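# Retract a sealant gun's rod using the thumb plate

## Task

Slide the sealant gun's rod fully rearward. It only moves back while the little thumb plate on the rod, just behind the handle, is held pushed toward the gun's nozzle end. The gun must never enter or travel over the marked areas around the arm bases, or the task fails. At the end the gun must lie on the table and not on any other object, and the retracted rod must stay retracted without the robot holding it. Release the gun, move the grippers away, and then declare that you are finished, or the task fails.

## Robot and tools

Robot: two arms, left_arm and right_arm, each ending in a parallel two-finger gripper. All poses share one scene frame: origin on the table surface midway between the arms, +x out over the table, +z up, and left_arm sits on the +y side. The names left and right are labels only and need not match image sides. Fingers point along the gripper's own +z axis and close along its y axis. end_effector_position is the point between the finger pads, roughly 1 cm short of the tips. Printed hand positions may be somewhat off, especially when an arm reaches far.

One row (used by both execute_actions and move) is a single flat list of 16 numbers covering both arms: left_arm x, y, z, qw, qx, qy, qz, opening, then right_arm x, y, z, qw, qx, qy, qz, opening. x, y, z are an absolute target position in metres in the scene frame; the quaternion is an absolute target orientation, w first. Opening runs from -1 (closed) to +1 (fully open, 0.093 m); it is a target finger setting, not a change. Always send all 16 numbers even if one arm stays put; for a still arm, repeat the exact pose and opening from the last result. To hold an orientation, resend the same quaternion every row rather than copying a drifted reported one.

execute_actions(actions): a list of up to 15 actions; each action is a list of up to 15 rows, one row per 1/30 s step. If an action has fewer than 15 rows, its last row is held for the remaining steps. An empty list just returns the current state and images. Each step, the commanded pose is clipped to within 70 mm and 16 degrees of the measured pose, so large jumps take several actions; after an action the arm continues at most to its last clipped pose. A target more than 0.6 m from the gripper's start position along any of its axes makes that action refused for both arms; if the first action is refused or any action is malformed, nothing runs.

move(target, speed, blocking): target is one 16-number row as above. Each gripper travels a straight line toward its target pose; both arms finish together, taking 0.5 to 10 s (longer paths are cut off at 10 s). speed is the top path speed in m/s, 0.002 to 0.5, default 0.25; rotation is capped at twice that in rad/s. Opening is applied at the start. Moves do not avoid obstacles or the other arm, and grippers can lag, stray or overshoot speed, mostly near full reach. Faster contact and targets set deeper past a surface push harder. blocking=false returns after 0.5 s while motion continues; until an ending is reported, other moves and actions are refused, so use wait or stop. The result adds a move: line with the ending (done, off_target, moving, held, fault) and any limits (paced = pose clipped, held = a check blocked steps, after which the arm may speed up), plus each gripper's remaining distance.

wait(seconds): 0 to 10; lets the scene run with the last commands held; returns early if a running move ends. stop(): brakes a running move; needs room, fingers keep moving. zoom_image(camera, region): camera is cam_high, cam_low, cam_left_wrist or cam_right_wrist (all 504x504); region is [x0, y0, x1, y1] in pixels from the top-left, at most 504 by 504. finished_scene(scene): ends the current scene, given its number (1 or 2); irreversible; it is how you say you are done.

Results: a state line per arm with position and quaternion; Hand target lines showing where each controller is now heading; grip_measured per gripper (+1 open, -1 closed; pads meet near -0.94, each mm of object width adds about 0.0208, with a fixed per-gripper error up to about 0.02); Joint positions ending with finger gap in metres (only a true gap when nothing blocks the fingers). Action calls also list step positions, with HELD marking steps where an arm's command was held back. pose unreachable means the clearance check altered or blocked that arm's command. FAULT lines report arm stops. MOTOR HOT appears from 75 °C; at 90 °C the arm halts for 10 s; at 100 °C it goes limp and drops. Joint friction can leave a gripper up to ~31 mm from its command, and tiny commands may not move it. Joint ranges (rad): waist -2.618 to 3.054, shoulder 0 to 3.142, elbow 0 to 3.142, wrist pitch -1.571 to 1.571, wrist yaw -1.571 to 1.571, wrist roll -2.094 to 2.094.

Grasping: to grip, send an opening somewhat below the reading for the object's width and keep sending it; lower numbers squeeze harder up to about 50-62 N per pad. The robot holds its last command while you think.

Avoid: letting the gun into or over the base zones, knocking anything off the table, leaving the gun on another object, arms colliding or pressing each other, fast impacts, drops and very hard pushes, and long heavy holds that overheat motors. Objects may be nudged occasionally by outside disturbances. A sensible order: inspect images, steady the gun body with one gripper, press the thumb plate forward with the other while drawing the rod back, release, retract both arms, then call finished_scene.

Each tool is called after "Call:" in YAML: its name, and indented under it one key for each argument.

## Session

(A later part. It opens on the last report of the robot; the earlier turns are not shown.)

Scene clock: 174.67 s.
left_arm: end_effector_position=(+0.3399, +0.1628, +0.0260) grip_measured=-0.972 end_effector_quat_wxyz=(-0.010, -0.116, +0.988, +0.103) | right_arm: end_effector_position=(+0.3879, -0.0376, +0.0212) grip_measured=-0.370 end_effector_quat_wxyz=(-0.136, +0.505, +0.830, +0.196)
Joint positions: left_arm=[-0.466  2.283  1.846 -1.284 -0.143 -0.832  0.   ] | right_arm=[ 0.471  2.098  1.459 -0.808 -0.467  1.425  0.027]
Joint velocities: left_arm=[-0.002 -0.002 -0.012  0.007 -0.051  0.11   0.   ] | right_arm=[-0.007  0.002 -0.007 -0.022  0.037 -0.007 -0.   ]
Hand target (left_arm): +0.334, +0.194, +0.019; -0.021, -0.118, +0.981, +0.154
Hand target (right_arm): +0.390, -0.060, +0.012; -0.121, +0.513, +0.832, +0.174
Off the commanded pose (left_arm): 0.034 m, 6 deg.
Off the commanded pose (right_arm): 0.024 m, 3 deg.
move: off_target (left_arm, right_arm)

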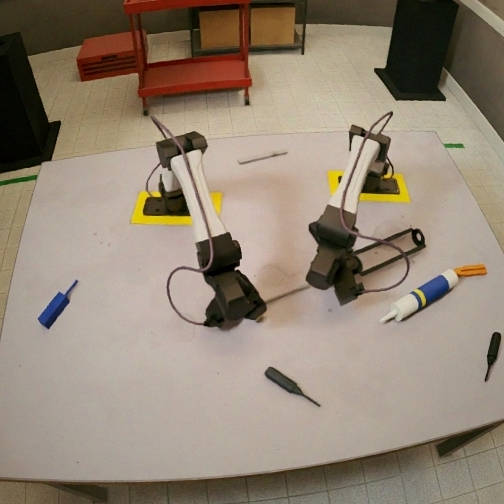

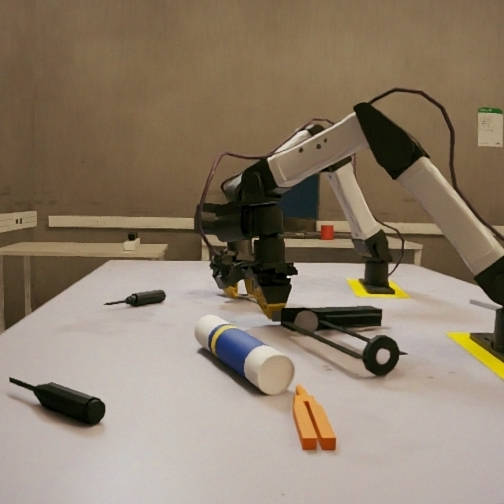

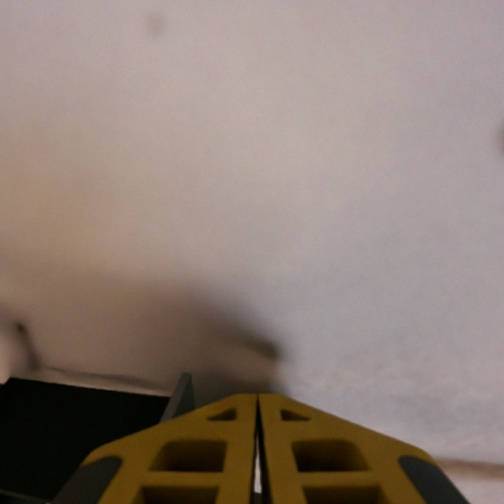

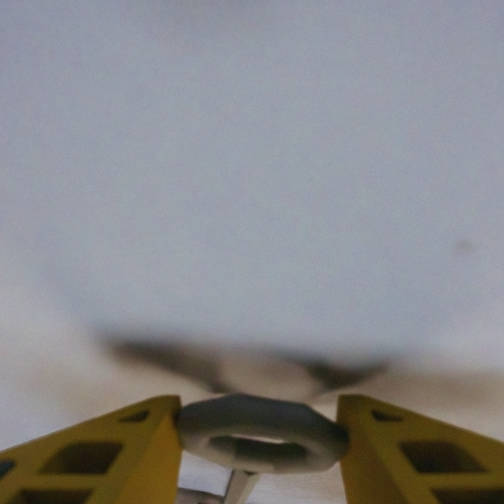

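Both the rod and the gun body moved, so I'll push further.

Call:
move:
  target: [0.328,0.225,0.016,-0.019,-0.119,0.981,0.155,-1,0.394,-0.078,0.01,-0.12,0.513,0.831,0.175,-0.7]
  speed: 0.03

Call:
move:
  target: [0.345,0.145,0.03,-0.019,-0.119,0.981,0.155,-1,0.39,-0.05,0.017,-0.12,0.513,0.831,0.175,-0.7]
  speed: 0.08

Call:
move:
  target: [0.33,0.18,0.11,0,-0.12,0.993,0,1,0.39,-0.05,0.017,-0.12,0.513,0.831,0.175,-0.7]
  speed: 0.1

Scene clock: 179.63 s.
left_arm: end_effector_position=(+0.3397, +0.1695, +0.0284) grip_measured=-0.972 end_effector_quat_wxyz=(+0.000, -0.112, +0.992, +0.065) | right_arm: end_effector_position=(+0.3878, -0.0444, +0.0239) grip_measured=-0.370 end_effector_quat_wxyz=(-0.152, +0.505, +0.824, +0.206)
Joint positions: left_arm=[-0.435  2.197  1.725 -1.178 -0.102 -0.786  0.   ] | right_arm=[ 0.441  2.098  1.459 -0.826 -0.508  1.399  0.027]
Joint velocities: left_arm=[ 0.007 -0.017 -0.002  0.037 -0.066  0.007  0.   ] | right_arm=[ 0.002  0.017  0.002 -0.022 -0.007  0.007 -0.001]
Hand target (left_arm): +0.328, +0.220, +0.019; -0.022, -0.115, +0.981, +0.152
Hand target (right_arm): +0.393, -0.077, +0.011; -0.122, +0.514, +0.831, +0.174
Off the commanded pose (left_arm): 0.058 m, 11 deg.
Off the commanded pose (right_arm): 0.037 m, 5 deg.
move: off_target (left_arm, right_arm)

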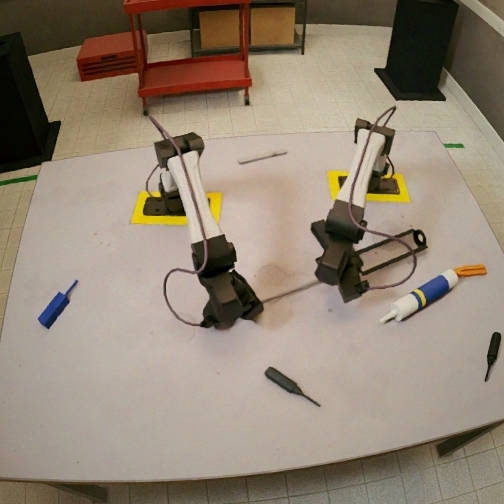

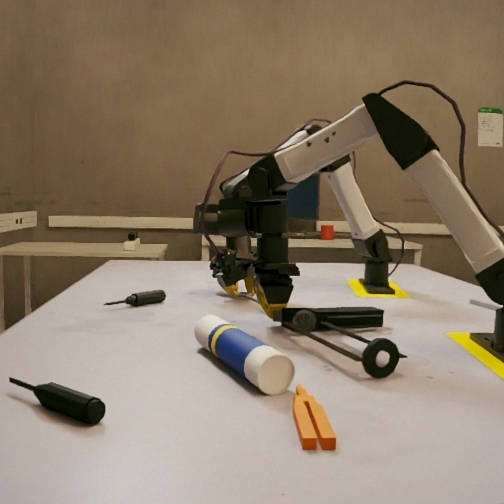

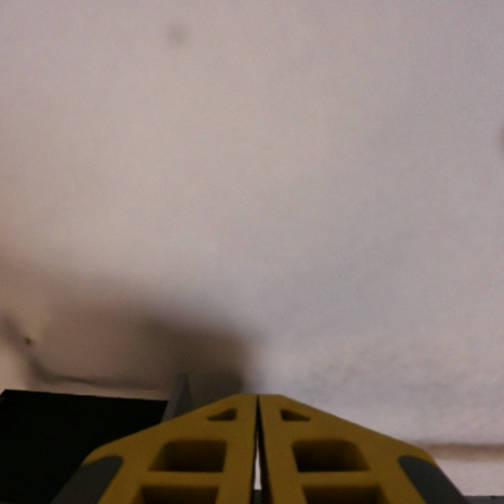

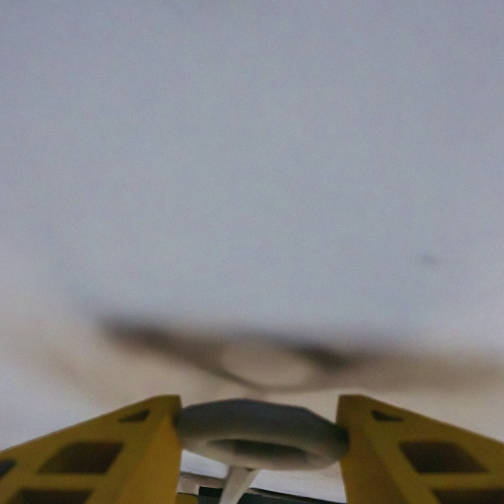

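Scene clock: 181.33 s.
left_arm: end_effector_position=(+0.3432, +0.1474, +0.0307) grip_measured=-0.972 end_effector_quat_wxyz=(-0.021, -0.119, +0.981, +0.151) | right_arm: end_effector_position=(+0.3896, -0.0468, +0.0196) grip_measured=-0.370 end_effector_quat_wxyz=(-0.131, +0.510, +0.829, +0.189)
Joint positions: left_arm=[-0.511  2.433  2.104 -1.484 -0.19  -0.899  0.   ] | right_arm=[ 0.455  2.098  1.459 -0.818 -0.45   1.415  0.027]
Joint velocities: left_arm=[ 0.007 -0.007  0.002 -0.051  0.081  0.037  0.   ] | right_arm=[ 0.007 -0.002  0.007 -0.022 -0.081 -0.066  0.001]
Hand target (left_arm): +0.345, +0.145, +0.031; -0.018, -0.119, +0.981, +0.155
Hand target (right_arm): +0.390, -0.050, +0.017; -0.121, +0.513, +0.832, +0.175
Off the commanded pose (left_arm): 0.003 m, 1 deg.
Off the commanded pose (right_arm): 0.004 m, 2 deg.
move: done

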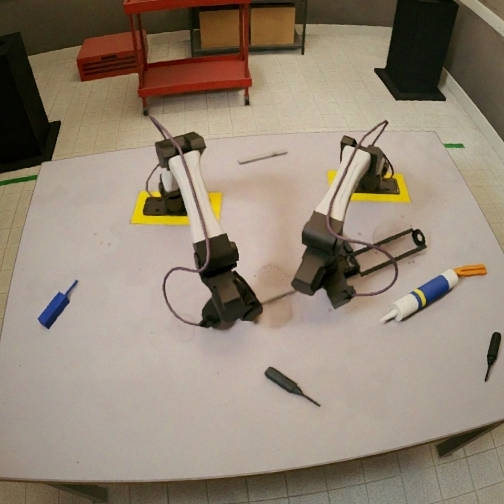

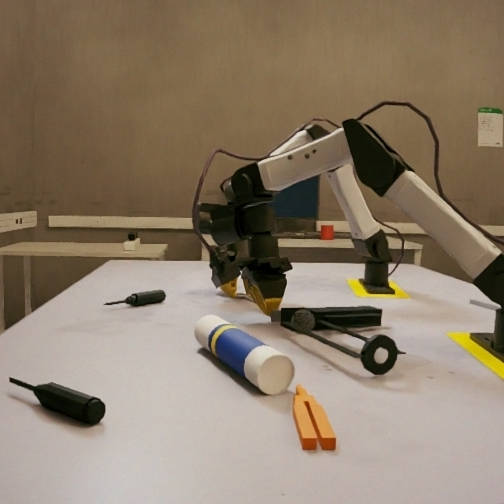

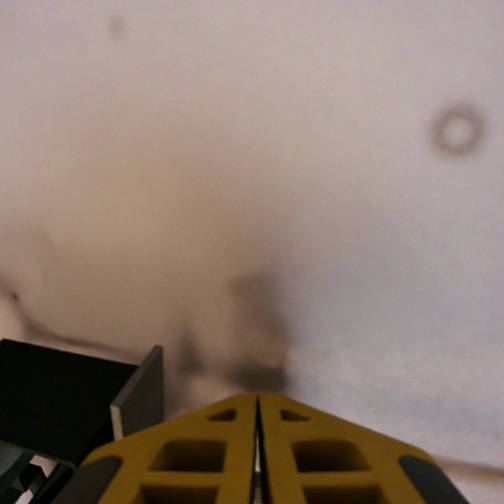

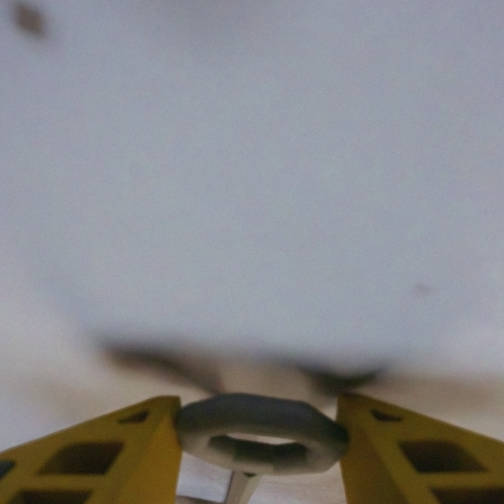

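Scene clock: 183.27 s.
left_arm: end_effector_position=(+0.3338, +0.1775, +0.1143) grip_measured=+1.000 end_effector_quat_wxyz=(+0.007, -0.121, +0.993, +0.001) | right_arm: end_effector_position=(+0.3897, -0.0456, +0.0197) grip_measured=-0.370 end_effector_quat_wxyz=(-0.131, +0.509, +0.830, +0.190)
Joint positions: left_arm=[-0.386  2.032  1.819 -1.347 -0.009 -0.751  0.093] | right_arm=[ 0.457  2.098  1.459 -0.816 -0.451  1.415  0.027]
Joint velocities: left_arm=[-0.007 -0.022 -0.007  0.022  0.007  0.007  0.   ] | right_arm=[ 0.002 -0.007  0.002 -0.051 -0.022  0.022  0.001]
Hand target (left_arm): +0.330, +0.180, +0.109; -0.002, -0.120, +0.993, +0.000
Hand target (right_arm): +0.390, -0.050, +0.017; -0.120, +0.513, +0.832, +0.175
Off the commanded pose (left_arm): 0.006 m, 1 deg.
Off the commanded pose (right_arm): 0.005 m, 2 deg.
move: done

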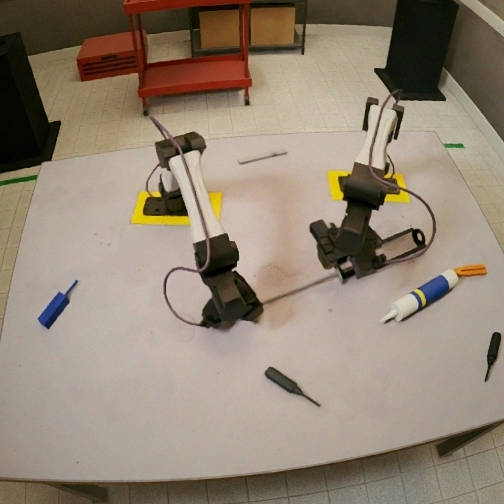

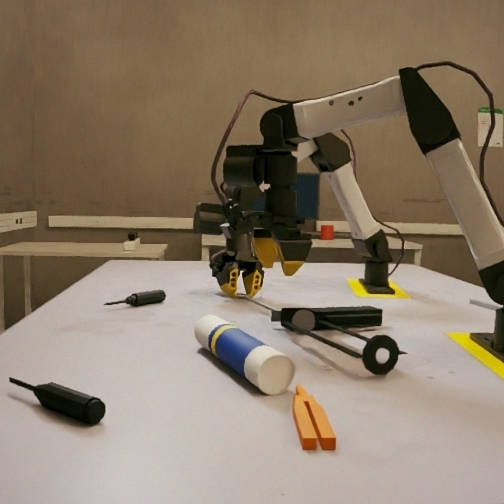

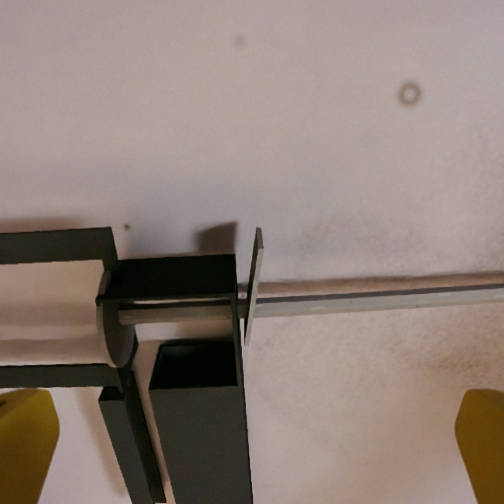

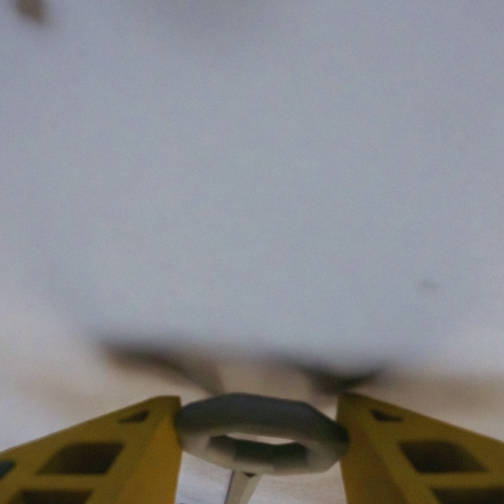

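The disc is flush against the wall, so I'm releasing the ring and moving clear.

Call:
move:
  target: [0.33,0.18,0.11,0,-0.12,0.993,0,1,0.39,-0.047,0.017,-0.12,0.513,0.831,0.175,0.6]

Call:
move:
  target: [0.3,0.25,0.14,0,-0.12,0.993,0,1,0.39,-0.06,0.1,-0.12,0.513,0.831,0.175,0.6]
  speed: 0.12

Call:
move:
  target: [0.22,0.4,0.18,0,-0.12,0.993,0,1,0.3,-0.2,0.14,-0.12,0.513,0.831,0.175,0.6]

Scene clock: 192.43 s.
left_arm: end_effector_position=(+0.3338, +0.1771, +0.1143) grip_measured=+1.000 end_effector_quat_wxyz=(+0.007, -0.120, +0.993, -0.001) | right_arm: end_effector_position=(+0.3939, -0.0435, +0.0226) grip_measured=+0.597 end_effector_quat_wxyz=(-0.126, +0.509, +0.828, +0.199)
Joint positions: left_arm=[-0.386  2.032  1.819 -1.346 -0.007 -0.75   0.093] | right_arm=[ 0.457  2.094  1.461 -0.8   -0.456  1.424  0.074]
Joint velocities: left_arm=[-0.012  0.007 -0.017  0.037 -0.007 -0.037  0.   ] | right_arm=[-0.017  0.017  0.017 -0.051  0.066  0.037 -0.002]
Hand target (left_arm): +0.330, +0.180, +0.110; -0.000, -0.120, +0.993, +0.000
Hand target (right_arm): +0.390, -0.047, +0.017; -0.120, +0.513, +0.832, +0.175
Off the commanded pose (left_arm): 0.006 m, 1 deg.
Off the commanded pose (right_arm): 0.008 m, 3 deg.
move: off_target (right_arm)

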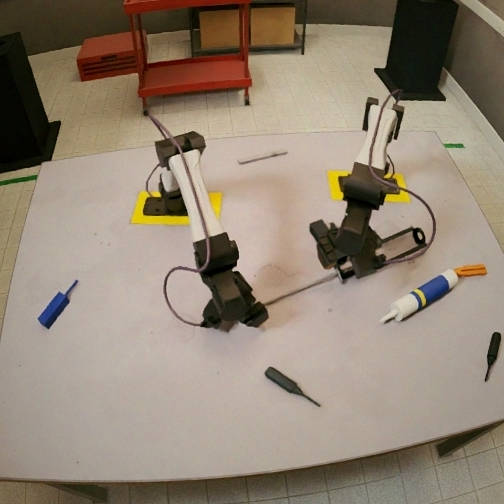

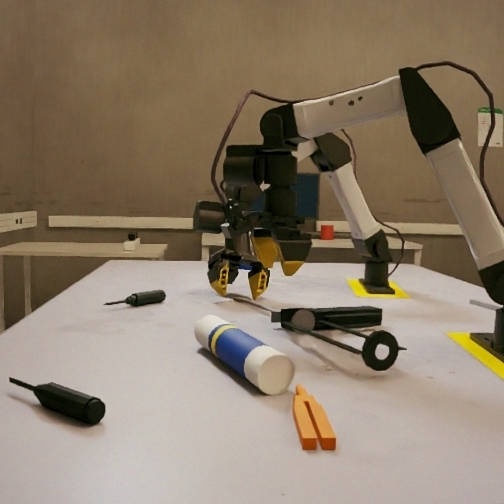

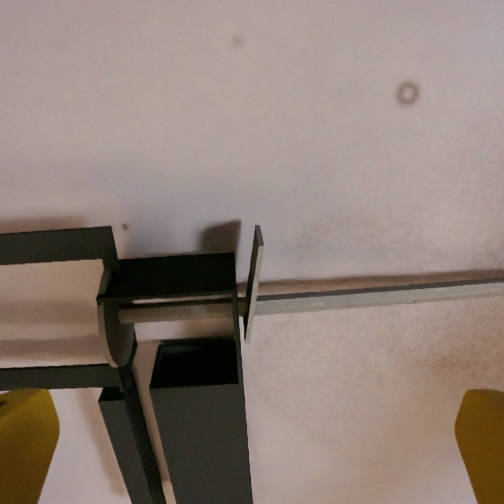

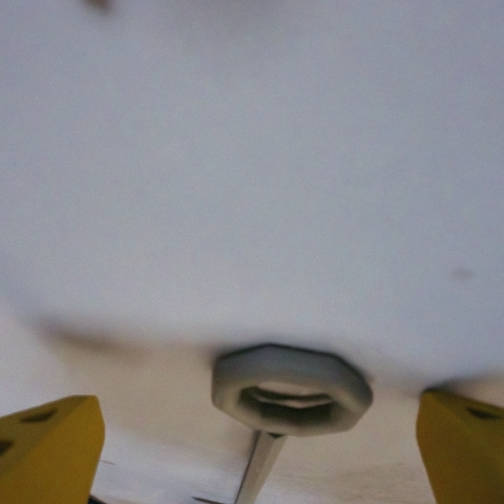

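Scene clock: 193.73 s.
left_arm: end_effector_position=(+0.3093, +0.2467, +0.1444) grip_measured=+1.000 end_effector_quat_wxyz=(+0.015, -0.121, +0.993, -0.004) | right_arm: end_effector_position=(+0.3879, -0.0547, +0.0941) grip_measured=+0.597 end_effector_quat_wxyz=(-0.127, +0.512, +0.831, +0.177)
Joint positions: left_arm=[-0.242  1.808  1.633 -1.367 -0.007 -0.608  0.093] | right_arm=[ 0.445  2.019  1.655 -1.112 -0.43   1.402  0.074]
Joint velocities: left_arm=[ 0.002 -0.007 -0.027 -0.051  0.007 -0.037  0.   ] | right_arm=[-0.002  0.017  0.012 -0.051 -0.022  0.022  0.   ]
Hand target (left_arm): +0.301, +0.250, +0.140; -0.000, -0.120, +0.993, +0.000
Hand target (right_arm): +0.390, -0.060, +0.100; -0.120, +0.513, +0.831, +0.175
Off the commanded pose (left_arm): 0.011 m, 2 deg.
Off the commanded pose (right_arm): 0.008 m, 1 deg.
move: off_target (left_arm)

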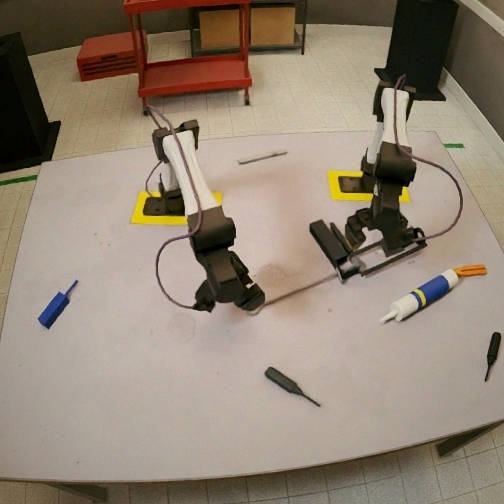

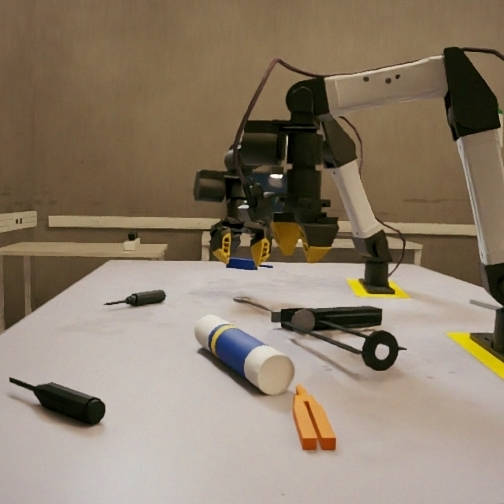

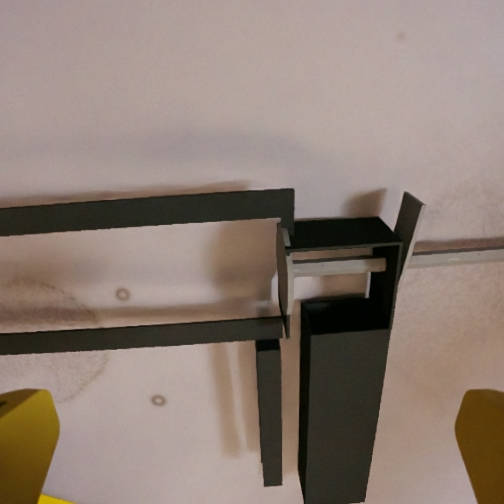

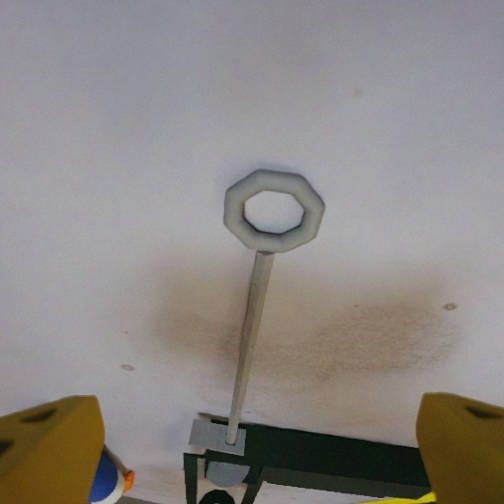

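Scene clock: 195.13 s.
left_arm: end_effector_position=(+0.2313, +0.4004, +0.1853) grip_measured=+1.000 end_effector_quat_wxyz=(+0.016, -0.121, +0.993, +0.002) | right_arm: end_effector_position=(+0.3118, -0.2020, +0.1415) grip_measured=+0.597 end_effector_quat_wxyz=(-0.109, +0.513, +0.832, +0.180)
Joint positions: left_arm=[ 0.257  1.451  1.418 -1.506 -0.003 -0.108  0.093] | right_arm=[ 0.04   1.683  1.415 -1.357 -0.421  0.964  0.074]
Joint velocities: left_arm=[-0.012  0.007  0.002 -0.022 -0.037  0.037  0.   ] | right_arm=[-0.002 -0.012  0.002 -0.066  0.007 -0.007 -0.   ]
Hand target (left_arm): +0.222, +0.400, +0.179; -0.001, -0.120, +0.993, +0.000
Hand target (right_arm): +0.303, -0.204, +0.139; -0.117, +0.514, +0.832, +0.171
Off the commanded pose (left_arm): 0.012 m, 2 deg.
Off the commanded pose (right_arm): 0.012 m, 1 deg.
move: off_target (left_arm, right_arm)

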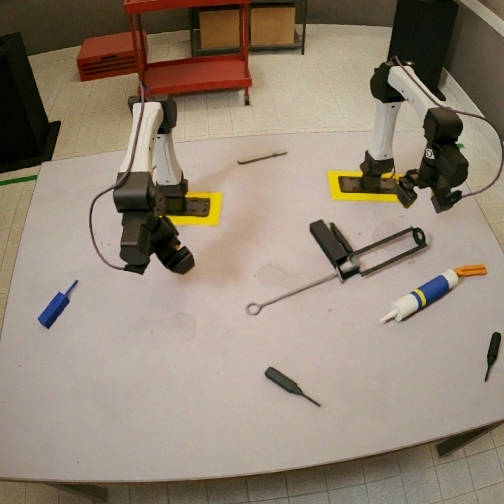

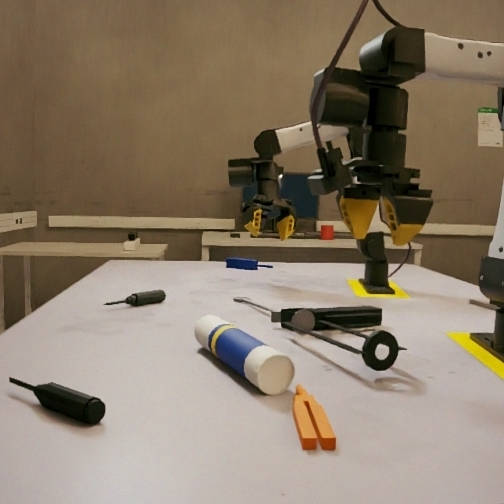

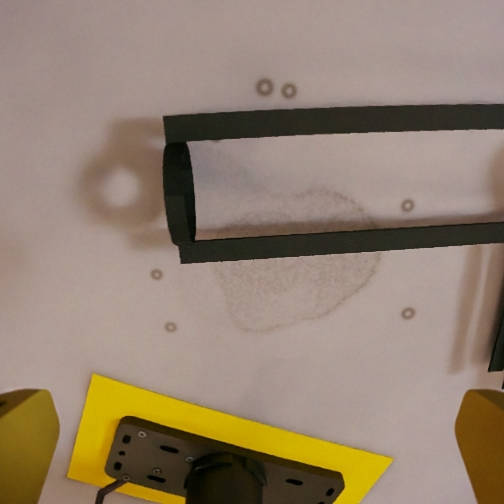

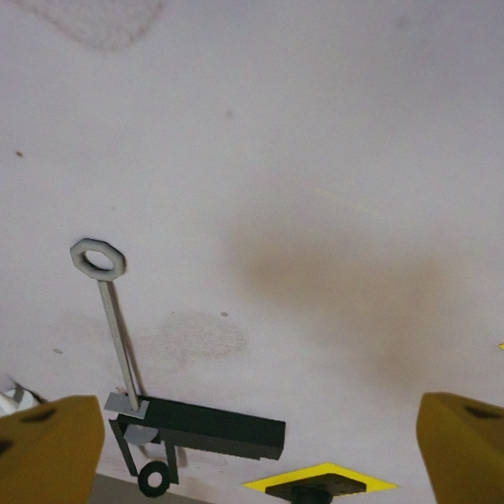

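Done.

Call:
finished_scene:
  scene: 2

The scene is finished: the task was done.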